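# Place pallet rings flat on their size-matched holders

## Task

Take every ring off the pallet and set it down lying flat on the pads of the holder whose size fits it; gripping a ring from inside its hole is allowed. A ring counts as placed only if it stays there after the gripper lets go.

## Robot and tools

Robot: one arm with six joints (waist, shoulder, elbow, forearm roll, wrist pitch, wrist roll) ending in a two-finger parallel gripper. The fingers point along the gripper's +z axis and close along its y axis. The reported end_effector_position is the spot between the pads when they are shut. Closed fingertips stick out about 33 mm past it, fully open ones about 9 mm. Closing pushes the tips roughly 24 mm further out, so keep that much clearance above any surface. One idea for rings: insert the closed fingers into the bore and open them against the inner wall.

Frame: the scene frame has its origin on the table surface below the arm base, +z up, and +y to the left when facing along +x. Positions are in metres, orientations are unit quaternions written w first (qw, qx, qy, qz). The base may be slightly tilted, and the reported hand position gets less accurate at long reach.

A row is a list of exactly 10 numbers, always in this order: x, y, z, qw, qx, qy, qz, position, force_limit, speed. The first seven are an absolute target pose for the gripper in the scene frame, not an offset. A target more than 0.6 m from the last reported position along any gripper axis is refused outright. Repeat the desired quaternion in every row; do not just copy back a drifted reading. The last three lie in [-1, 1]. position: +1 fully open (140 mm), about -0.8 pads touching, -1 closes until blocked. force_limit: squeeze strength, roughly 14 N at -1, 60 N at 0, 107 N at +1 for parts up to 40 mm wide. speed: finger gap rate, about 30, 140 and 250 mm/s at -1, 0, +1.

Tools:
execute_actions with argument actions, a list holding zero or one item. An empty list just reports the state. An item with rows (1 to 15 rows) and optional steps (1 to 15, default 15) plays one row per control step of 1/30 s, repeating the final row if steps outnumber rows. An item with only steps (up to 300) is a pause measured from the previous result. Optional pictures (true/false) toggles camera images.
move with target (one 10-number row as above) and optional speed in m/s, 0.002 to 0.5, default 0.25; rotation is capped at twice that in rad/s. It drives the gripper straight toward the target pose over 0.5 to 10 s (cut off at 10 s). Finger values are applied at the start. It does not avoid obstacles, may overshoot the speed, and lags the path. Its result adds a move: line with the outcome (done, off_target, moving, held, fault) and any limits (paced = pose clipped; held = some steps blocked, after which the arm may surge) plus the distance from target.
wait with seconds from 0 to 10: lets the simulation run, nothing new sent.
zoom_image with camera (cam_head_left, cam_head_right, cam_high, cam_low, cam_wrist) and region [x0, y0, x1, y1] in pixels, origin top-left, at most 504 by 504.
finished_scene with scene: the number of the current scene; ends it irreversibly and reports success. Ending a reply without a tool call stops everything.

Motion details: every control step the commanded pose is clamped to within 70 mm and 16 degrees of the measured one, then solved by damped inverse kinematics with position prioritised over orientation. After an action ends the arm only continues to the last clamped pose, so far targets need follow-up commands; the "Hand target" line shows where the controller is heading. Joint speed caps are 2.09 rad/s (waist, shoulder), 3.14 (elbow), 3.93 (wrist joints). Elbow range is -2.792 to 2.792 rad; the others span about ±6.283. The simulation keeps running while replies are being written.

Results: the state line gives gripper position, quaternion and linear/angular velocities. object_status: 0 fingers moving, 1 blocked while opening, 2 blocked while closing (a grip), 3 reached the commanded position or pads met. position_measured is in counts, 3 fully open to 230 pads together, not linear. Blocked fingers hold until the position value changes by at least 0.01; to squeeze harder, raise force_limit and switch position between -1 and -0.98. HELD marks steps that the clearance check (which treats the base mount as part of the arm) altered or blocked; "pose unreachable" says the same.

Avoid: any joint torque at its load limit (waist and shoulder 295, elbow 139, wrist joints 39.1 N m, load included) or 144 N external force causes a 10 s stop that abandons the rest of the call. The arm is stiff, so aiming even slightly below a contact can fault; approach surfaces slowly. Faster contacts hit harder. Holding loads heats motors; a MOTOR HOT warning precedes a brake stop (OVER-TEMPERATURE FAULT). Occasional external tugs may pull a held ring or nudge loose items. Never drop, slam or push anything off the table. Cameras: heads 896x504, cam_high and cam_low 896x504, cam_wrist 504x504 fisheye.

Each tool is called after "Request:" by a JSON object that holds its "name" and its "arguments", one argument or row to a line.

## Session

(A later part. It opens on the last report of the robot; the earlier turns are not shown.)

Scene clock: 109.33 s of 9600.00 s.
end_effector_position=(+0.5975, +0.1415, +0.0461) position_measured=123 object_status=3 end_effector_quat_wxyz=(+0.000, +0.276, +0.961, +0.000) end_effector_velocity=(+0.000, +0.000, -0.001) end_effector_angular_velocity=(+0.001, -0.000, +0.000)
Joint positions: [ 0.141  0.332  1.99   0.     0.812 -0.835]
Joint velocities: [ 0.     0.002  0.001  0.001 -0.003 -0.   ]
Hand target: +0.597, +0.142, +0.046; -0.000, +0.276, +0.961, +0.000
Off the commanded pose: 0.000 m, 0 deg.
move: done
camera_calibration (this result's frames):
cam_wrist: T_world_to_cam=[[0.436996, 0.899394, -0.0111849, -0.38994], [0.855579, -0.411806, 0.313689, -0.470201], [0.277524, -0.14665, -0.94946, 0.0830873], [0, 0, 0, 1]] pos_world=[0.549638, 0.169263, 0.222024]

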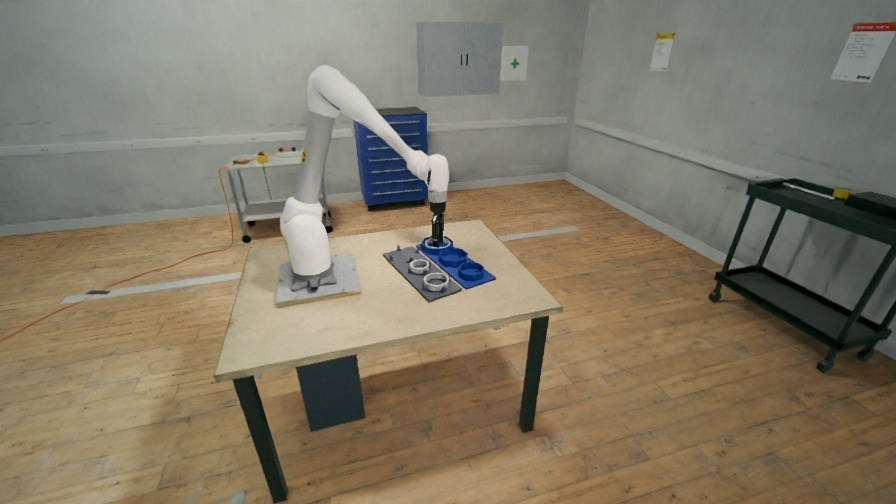

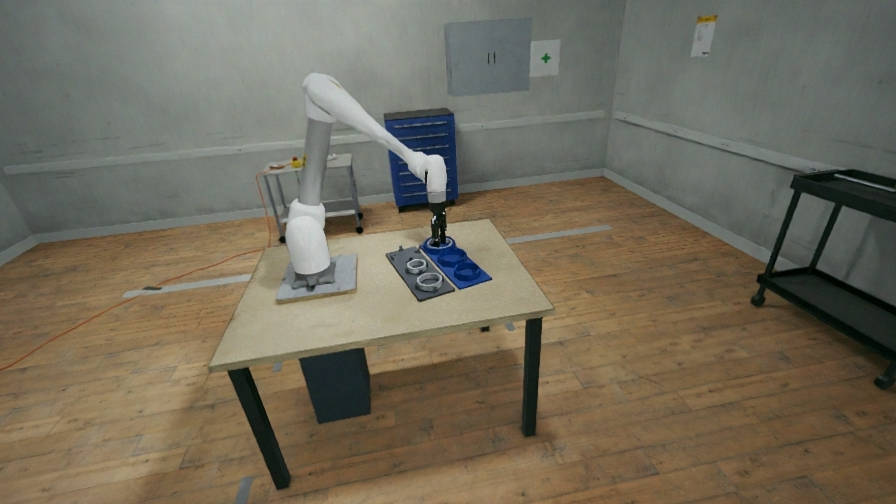

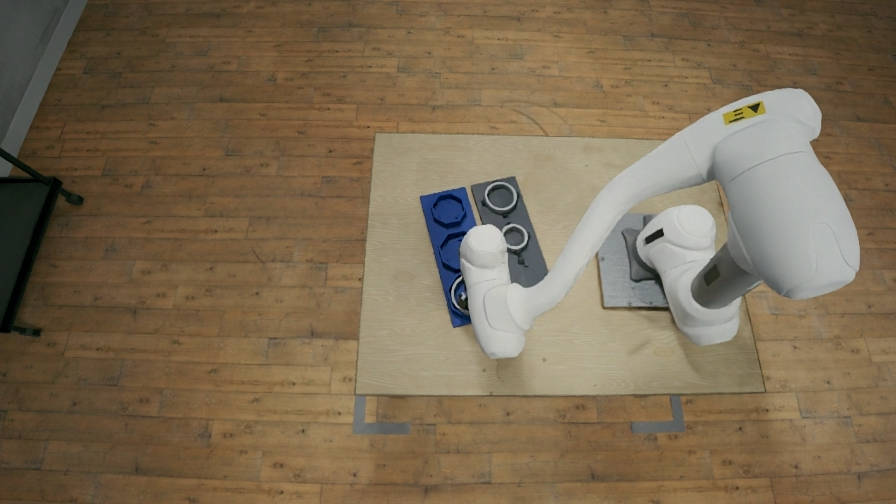

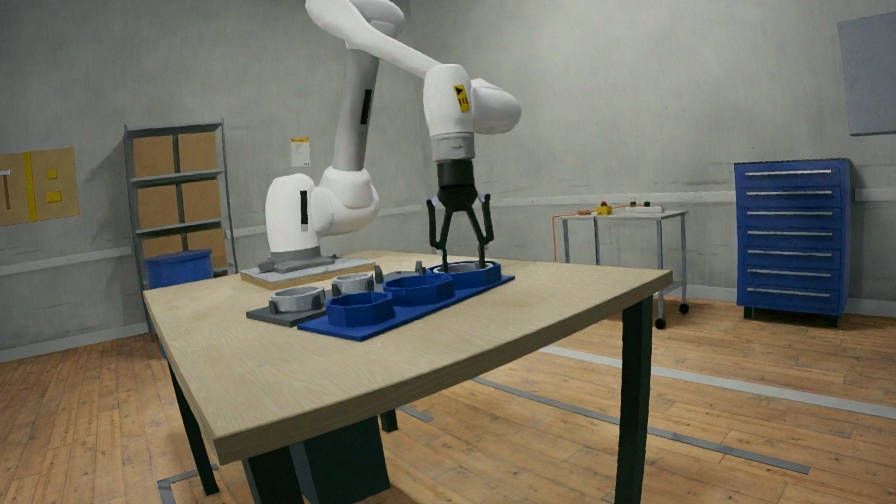

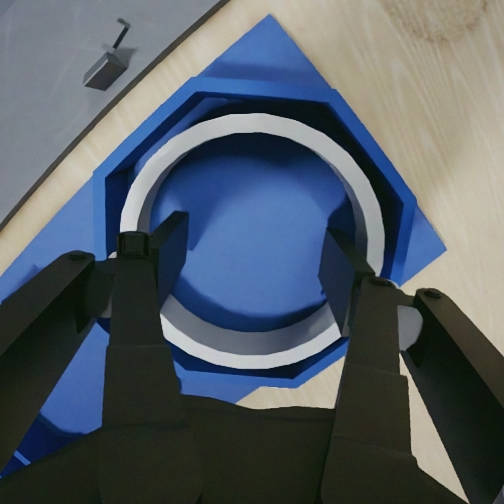

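Request:
{"name": "move", "arguments": {
  "target": [0.595,0.141,0.046,0,0.276,0.961,0,1,-0.2,-1]
}}

Request:
{"name": "move", "arguments": {
  "target": [0.595,0.141,0.105,0,0.276,0.961,0,1,-0.2,-1],
  "speed": 0.08
}}

Request:
{"name": "move", "arguments": {
  "target": [0.4195,0.097,0.105,0,0.276,0.961,0,1,-0.2,-1],
  "speed": 0.2
}}

Request:
{"name": "move", "arguments": {
  "target": [0.4195,0.097,0.072,0,0.276,0.961,0,1,-0.2,-1],
  "speed": 0.04
}}

Scene clock: 121.03 s of 9600.00 s.
end_effector_position=(+0.5950, +0.1410, +0.0460) position_measured=84 object_status=0 end_effector_quat_wxyz=(-0.000, +0.276, +0.961, -0.000) end_effector_velocity=(+0.000, +0.001, -0.000) end_effector_angular_velocity=(+0.001, -0.001, +0.001)
Joint positions: [ 0.141  0.329  1.995  0.     0.81  -0.835]
Joint velocities: [ 0.001  0.    -0.     0.001 -0.001 -0.   ]
Hand target: +0.595, +0.141, +0.046; -0.000, +0.276, +0.961, +0.000
Off the commanded pose: 0.000 m, 0 deg.
After step 90, 7.70 s passed at rest.
move: done
camera_calibration (this result's frames):
cam_wrist: T_world_to_cam=[[0.43707, 0.899357, -0.0112483, -0.388403], [0.85557, -0.411868, 0.313632, -0.468205], [0.277434, -0.146703, -0.949478, 0.083618], [0, 0, 0, 1]] pos_world=[0.547144, 0.168742, 0.221869]

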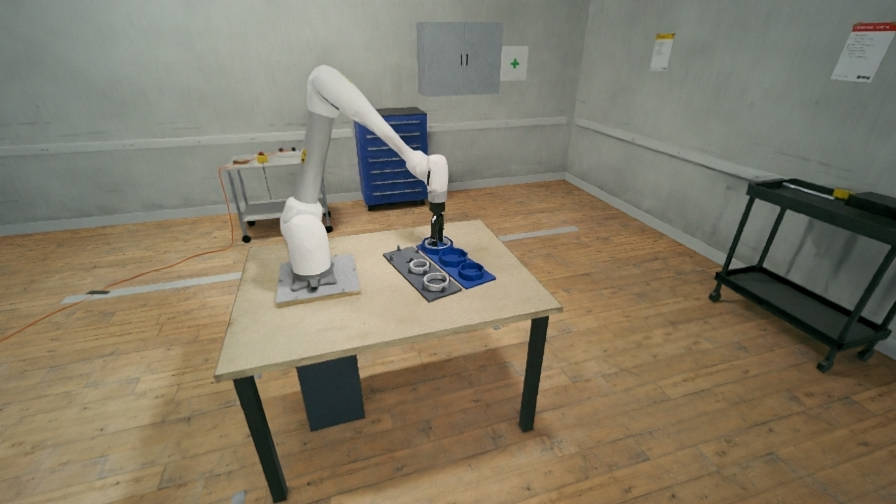

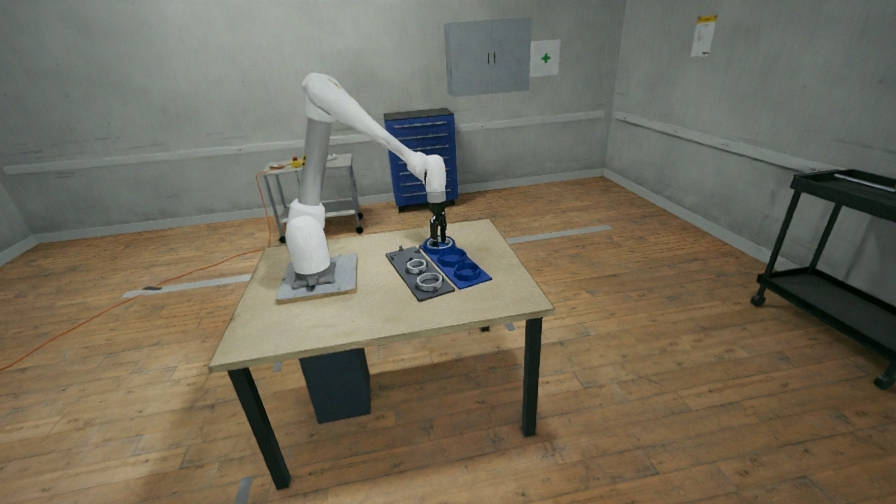

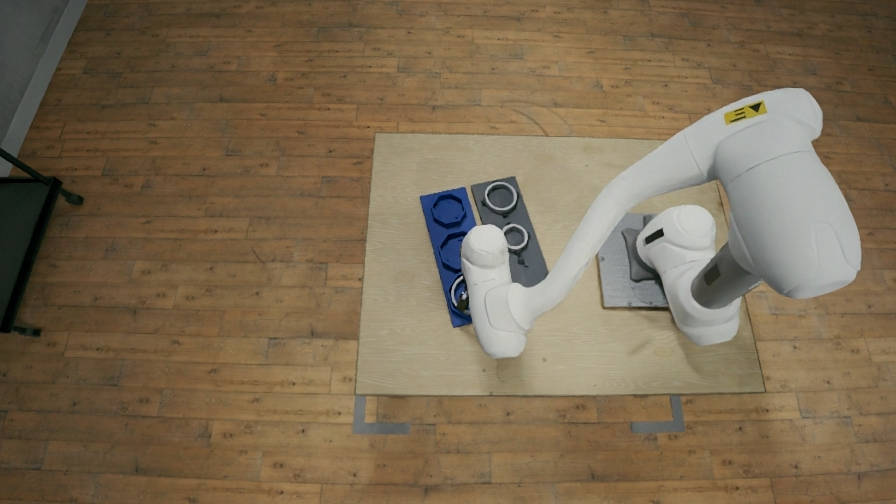

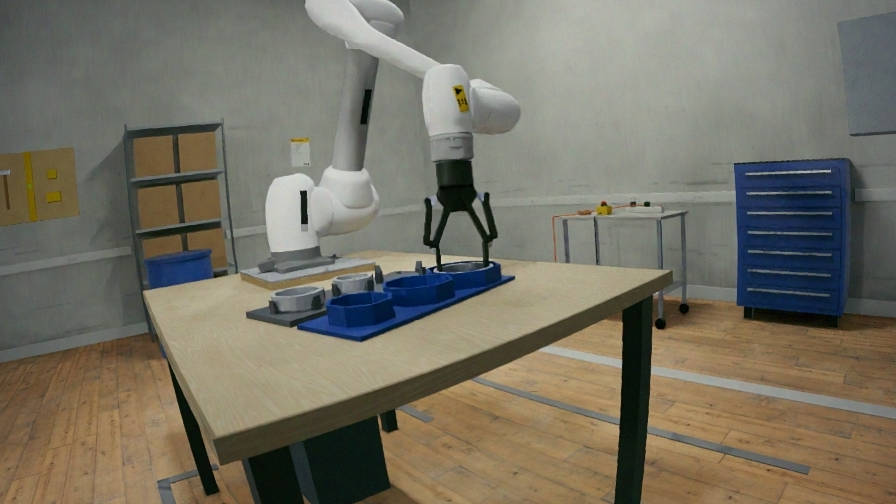

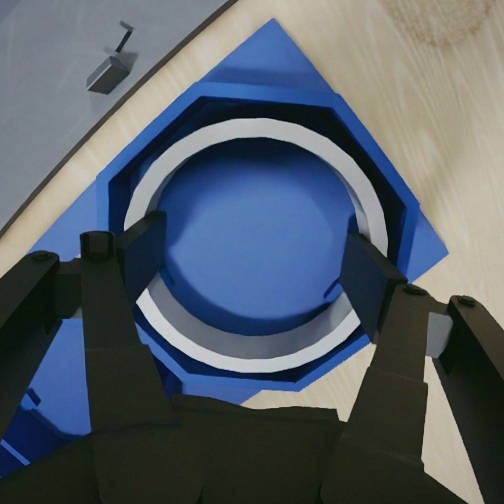

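Scene clock: 122.17 s of 9600.00 s.
end_effector_position=(+0.5950, +0.1410, +0.1049) position_measured=84 object_status=1 end_effector_quat_wxyz=(-0.000, +0.276, +0.961, -0.000) end_effector_velocity=(+0.001, +0.001, +0.001) end_effector_angular_velocity=(+0.001, -0.001, +0.000)
Joint positions: [ 0.141  0.262  1.953  0.     0.919 -0.835]
Joint velocities: [ 0.001 -0.    -0.002  0.001  0.001  0.   ]
Hand target: +0.595, +0.141, +0.105; +0.000, +0.276, +0.961, -0.000
Off the commanded pose: 0.000 m, 0 deg.
move: done
camera_calibration (this result's frames):
cam_wrist: T_world_to_cam=[[0.43708, 0.899352, -0.01127, -0.387776], [0.855548, -0.411861, 0.313699, -0.486745], [0.277484, -0.146754, -0.949455, 0.139515], [0, 0, 0, 1]] pos_world=[0.54721, 0.16875, 0.280785]

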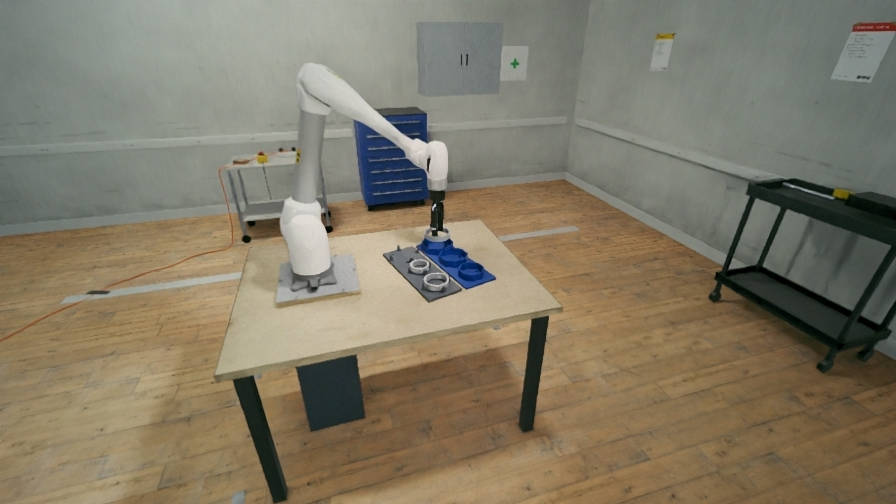

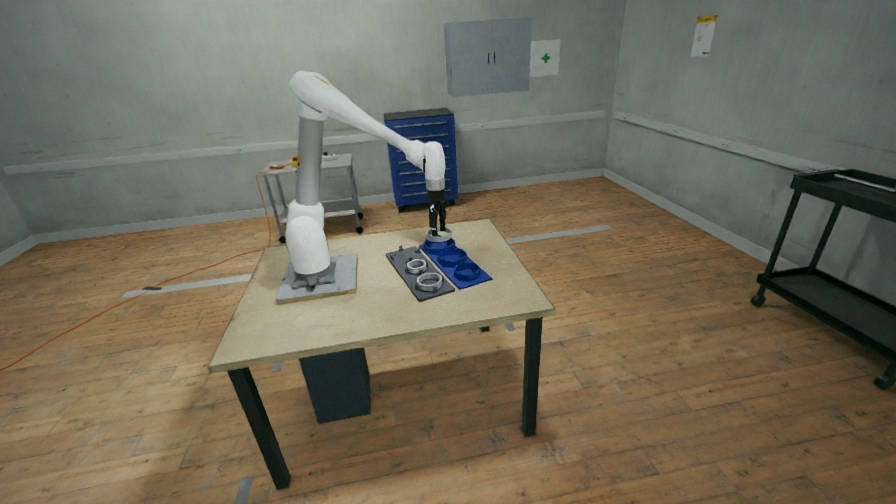

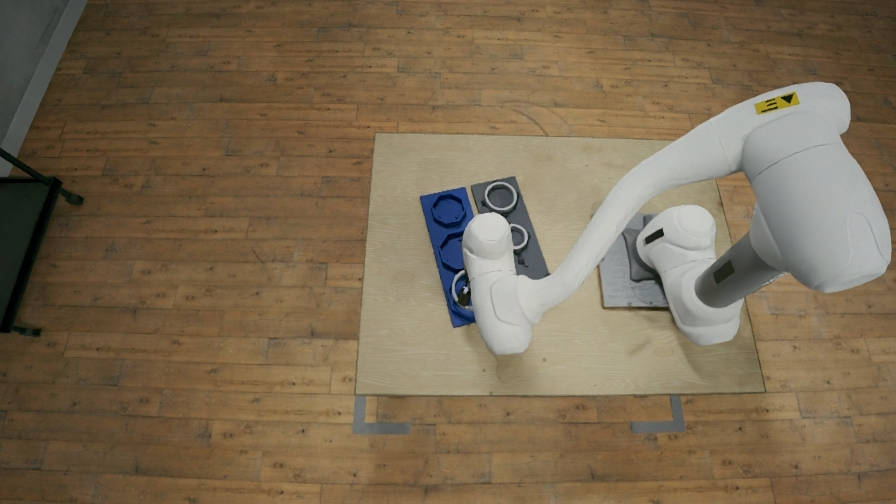

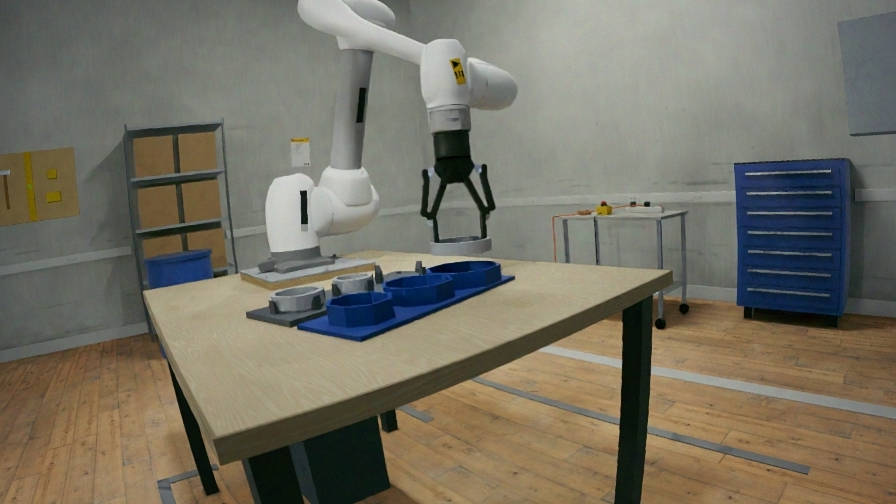

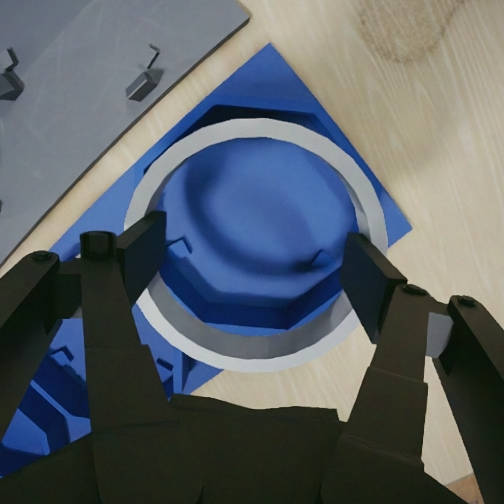

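Scene clock: 123.57 s of 9600.00 s.
end_effector_position=(+0.4196, +0.0970, +0.1051) position_measured=84 object_status=1 end_effector_quat_wxyz=(+0.000, +0.276, +0.961, +0.000) end_effector_velocity=(-0.002, +0.000, +0.000) end_effector_angular_velocity=(-0.001, +0.001, +0.003)
Joint positions: [ 0.112 -0.005  2.271  0.     0.869 -0.865]
Joint velocities: [ 0.001 -0.002  0.002 -0.001  0.002 -0.001]
Hand target: +0.420, +0.097, +0.105; -0.000, +0.276, +0.961, +0.000
Off the commanded pose: 0.000 m, 0 deg.
move: done
camera_calibration (this result's frames):
cam_wrist: T_world_to_cam=[[0.437044, 0.89937, -0.0111853, -0.271538], [0.855548, -0.411847, 0.313719, -0.354854], [0.277543, -0.146679, -0.94945, 0.181903], [0, 0, 0, 1]] pos_world=[0.371783, 0.124749, 0.280995]

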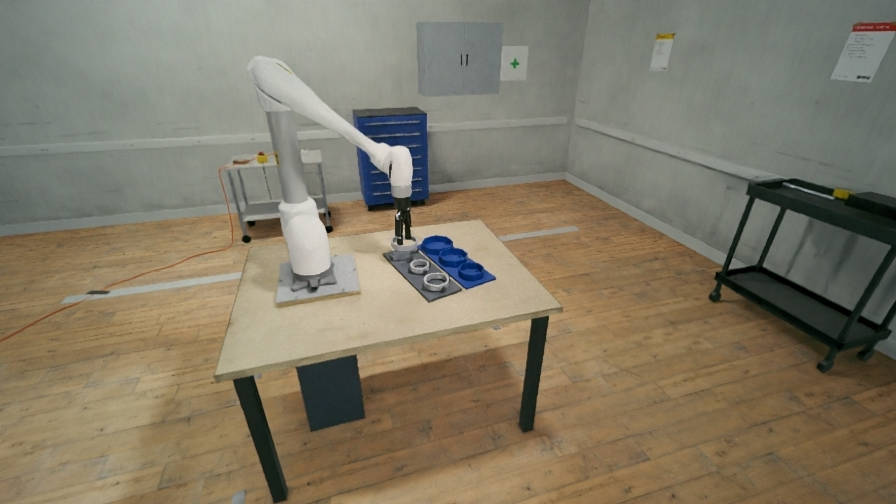

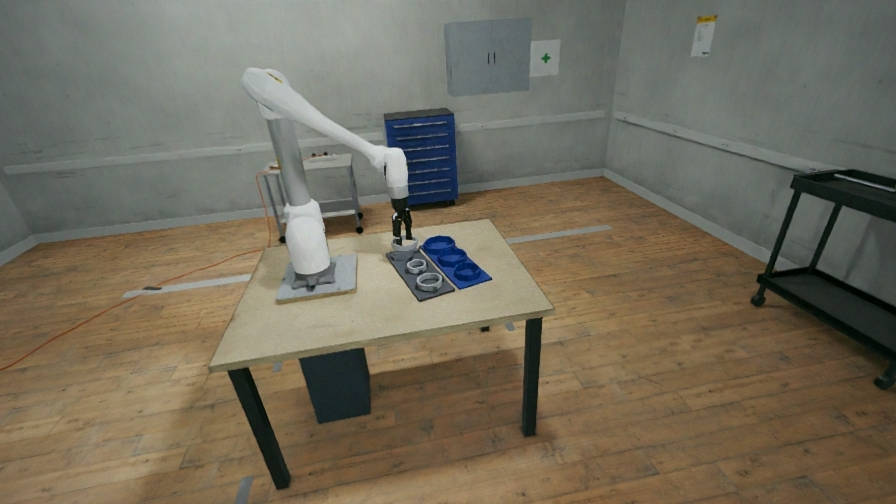

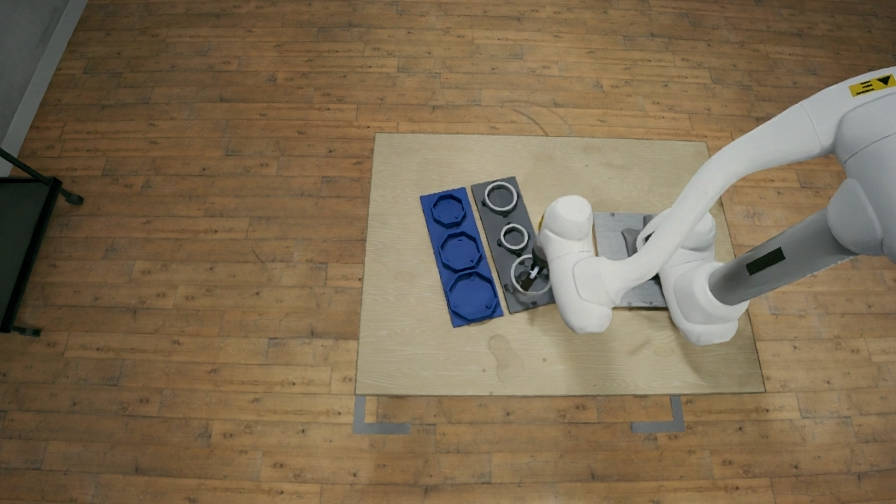

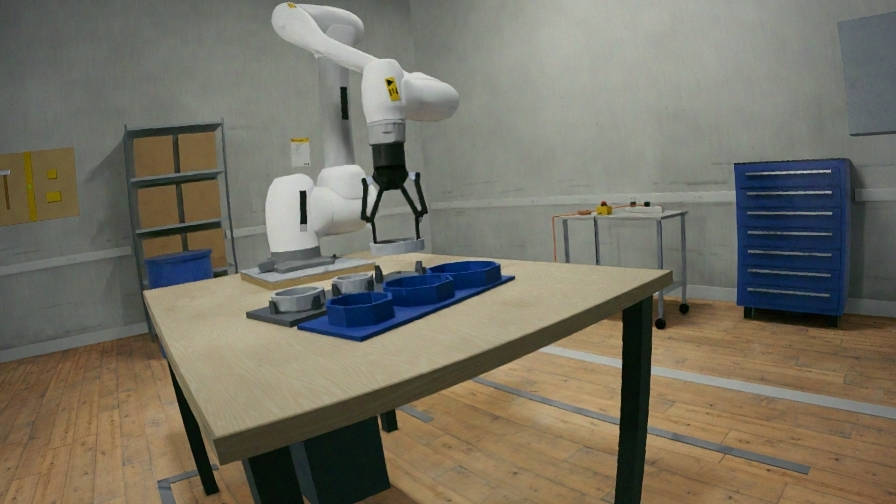

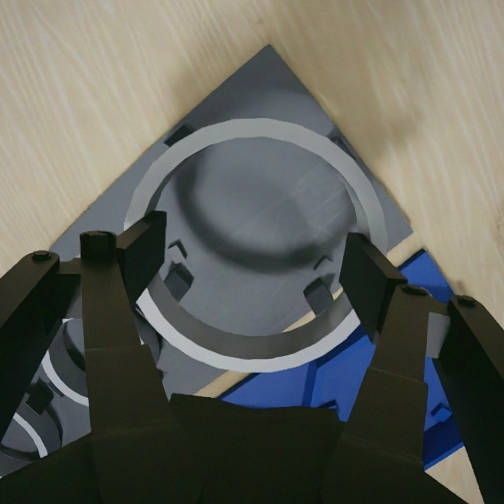

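Scene clock: 124.70 s of 9600.00 s.
end_effector_position=(+0.4195, +0.0970, +0.0721) position_measured=84 object_status=1 end_effector_quat_wxyz=(+0.000, +0.276, +0.961, +0.000) end_effector_velocity=(-0.001, +0.000, -0.002) end_effector_angular_velocity=(-0.001, +0.001, +0.002)
Joint positions: [ 0.112  0.043  2.301  0.     0.79  -0.865]
Joint velocities: [ 0.002  0.002  0.002 -0.001 -0.003  0.   ]
Hand target: +0.419, +0.097, +0.072; -0.000, +0.276, +0.961, +0.000
Off the commanded pose: 0.000 m, 0 deg.
move: done
camera_calibration (this result's frames):
cam_wrist: T_world_to_cam=[[0.437087, 0.89935, -0.0111843, -0.271841], [0.855536, -0.411892, 0.313691, -0.344399], [0.277512, -0.146679, -0.949459, 0.150643], [0, 0, 0, 1]] pos_world=[0.371658, 0.124721, 0.248024]

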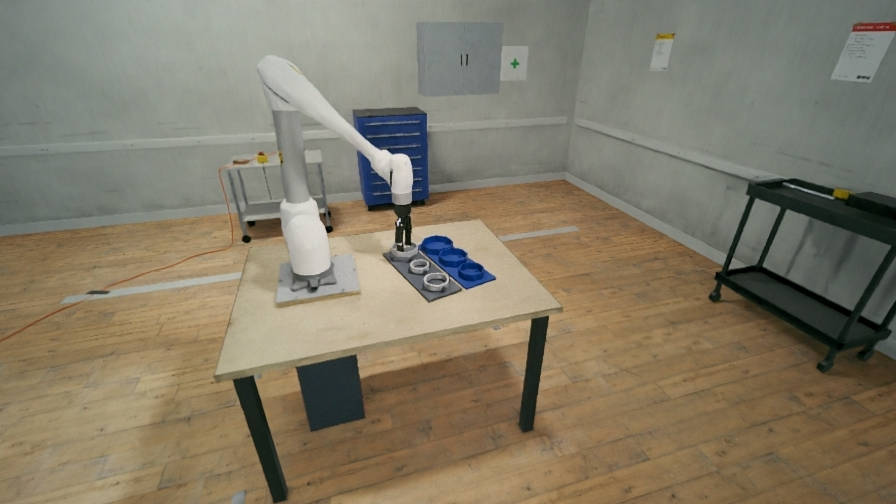

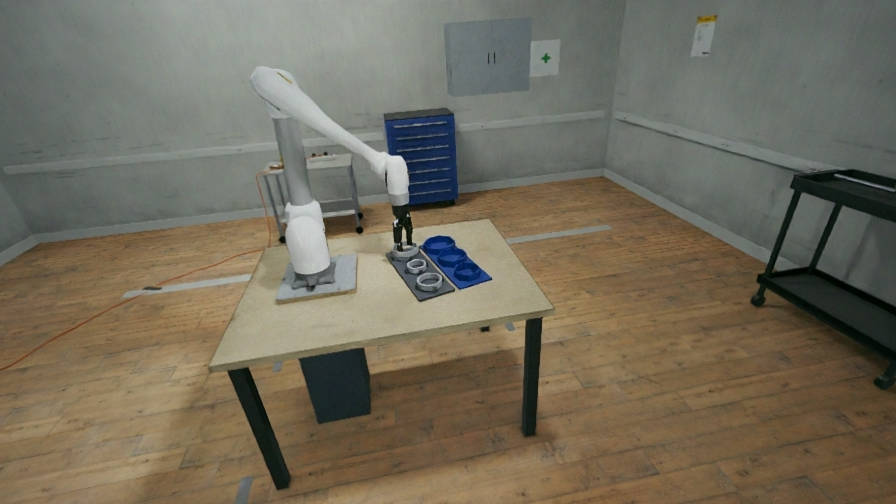

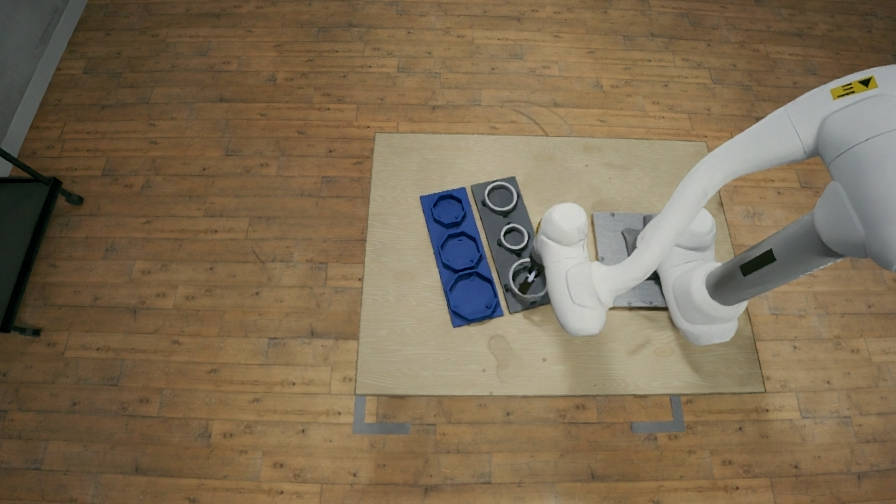

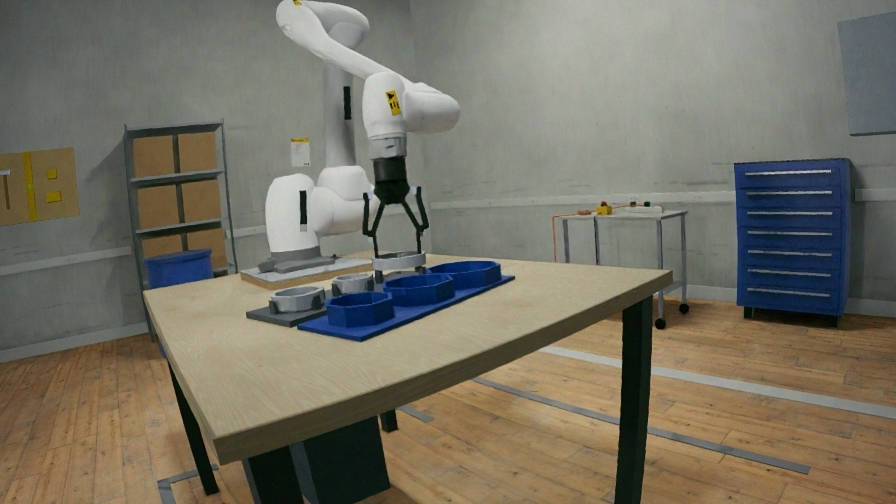

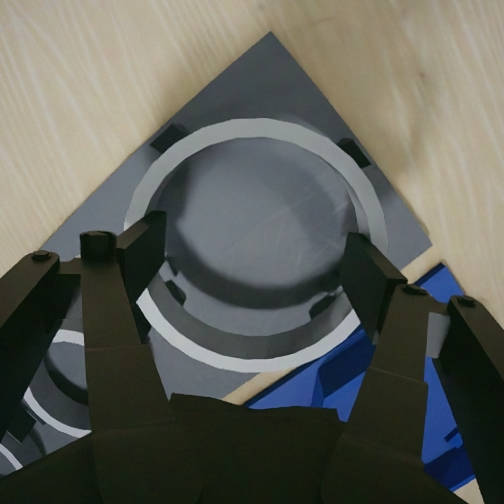

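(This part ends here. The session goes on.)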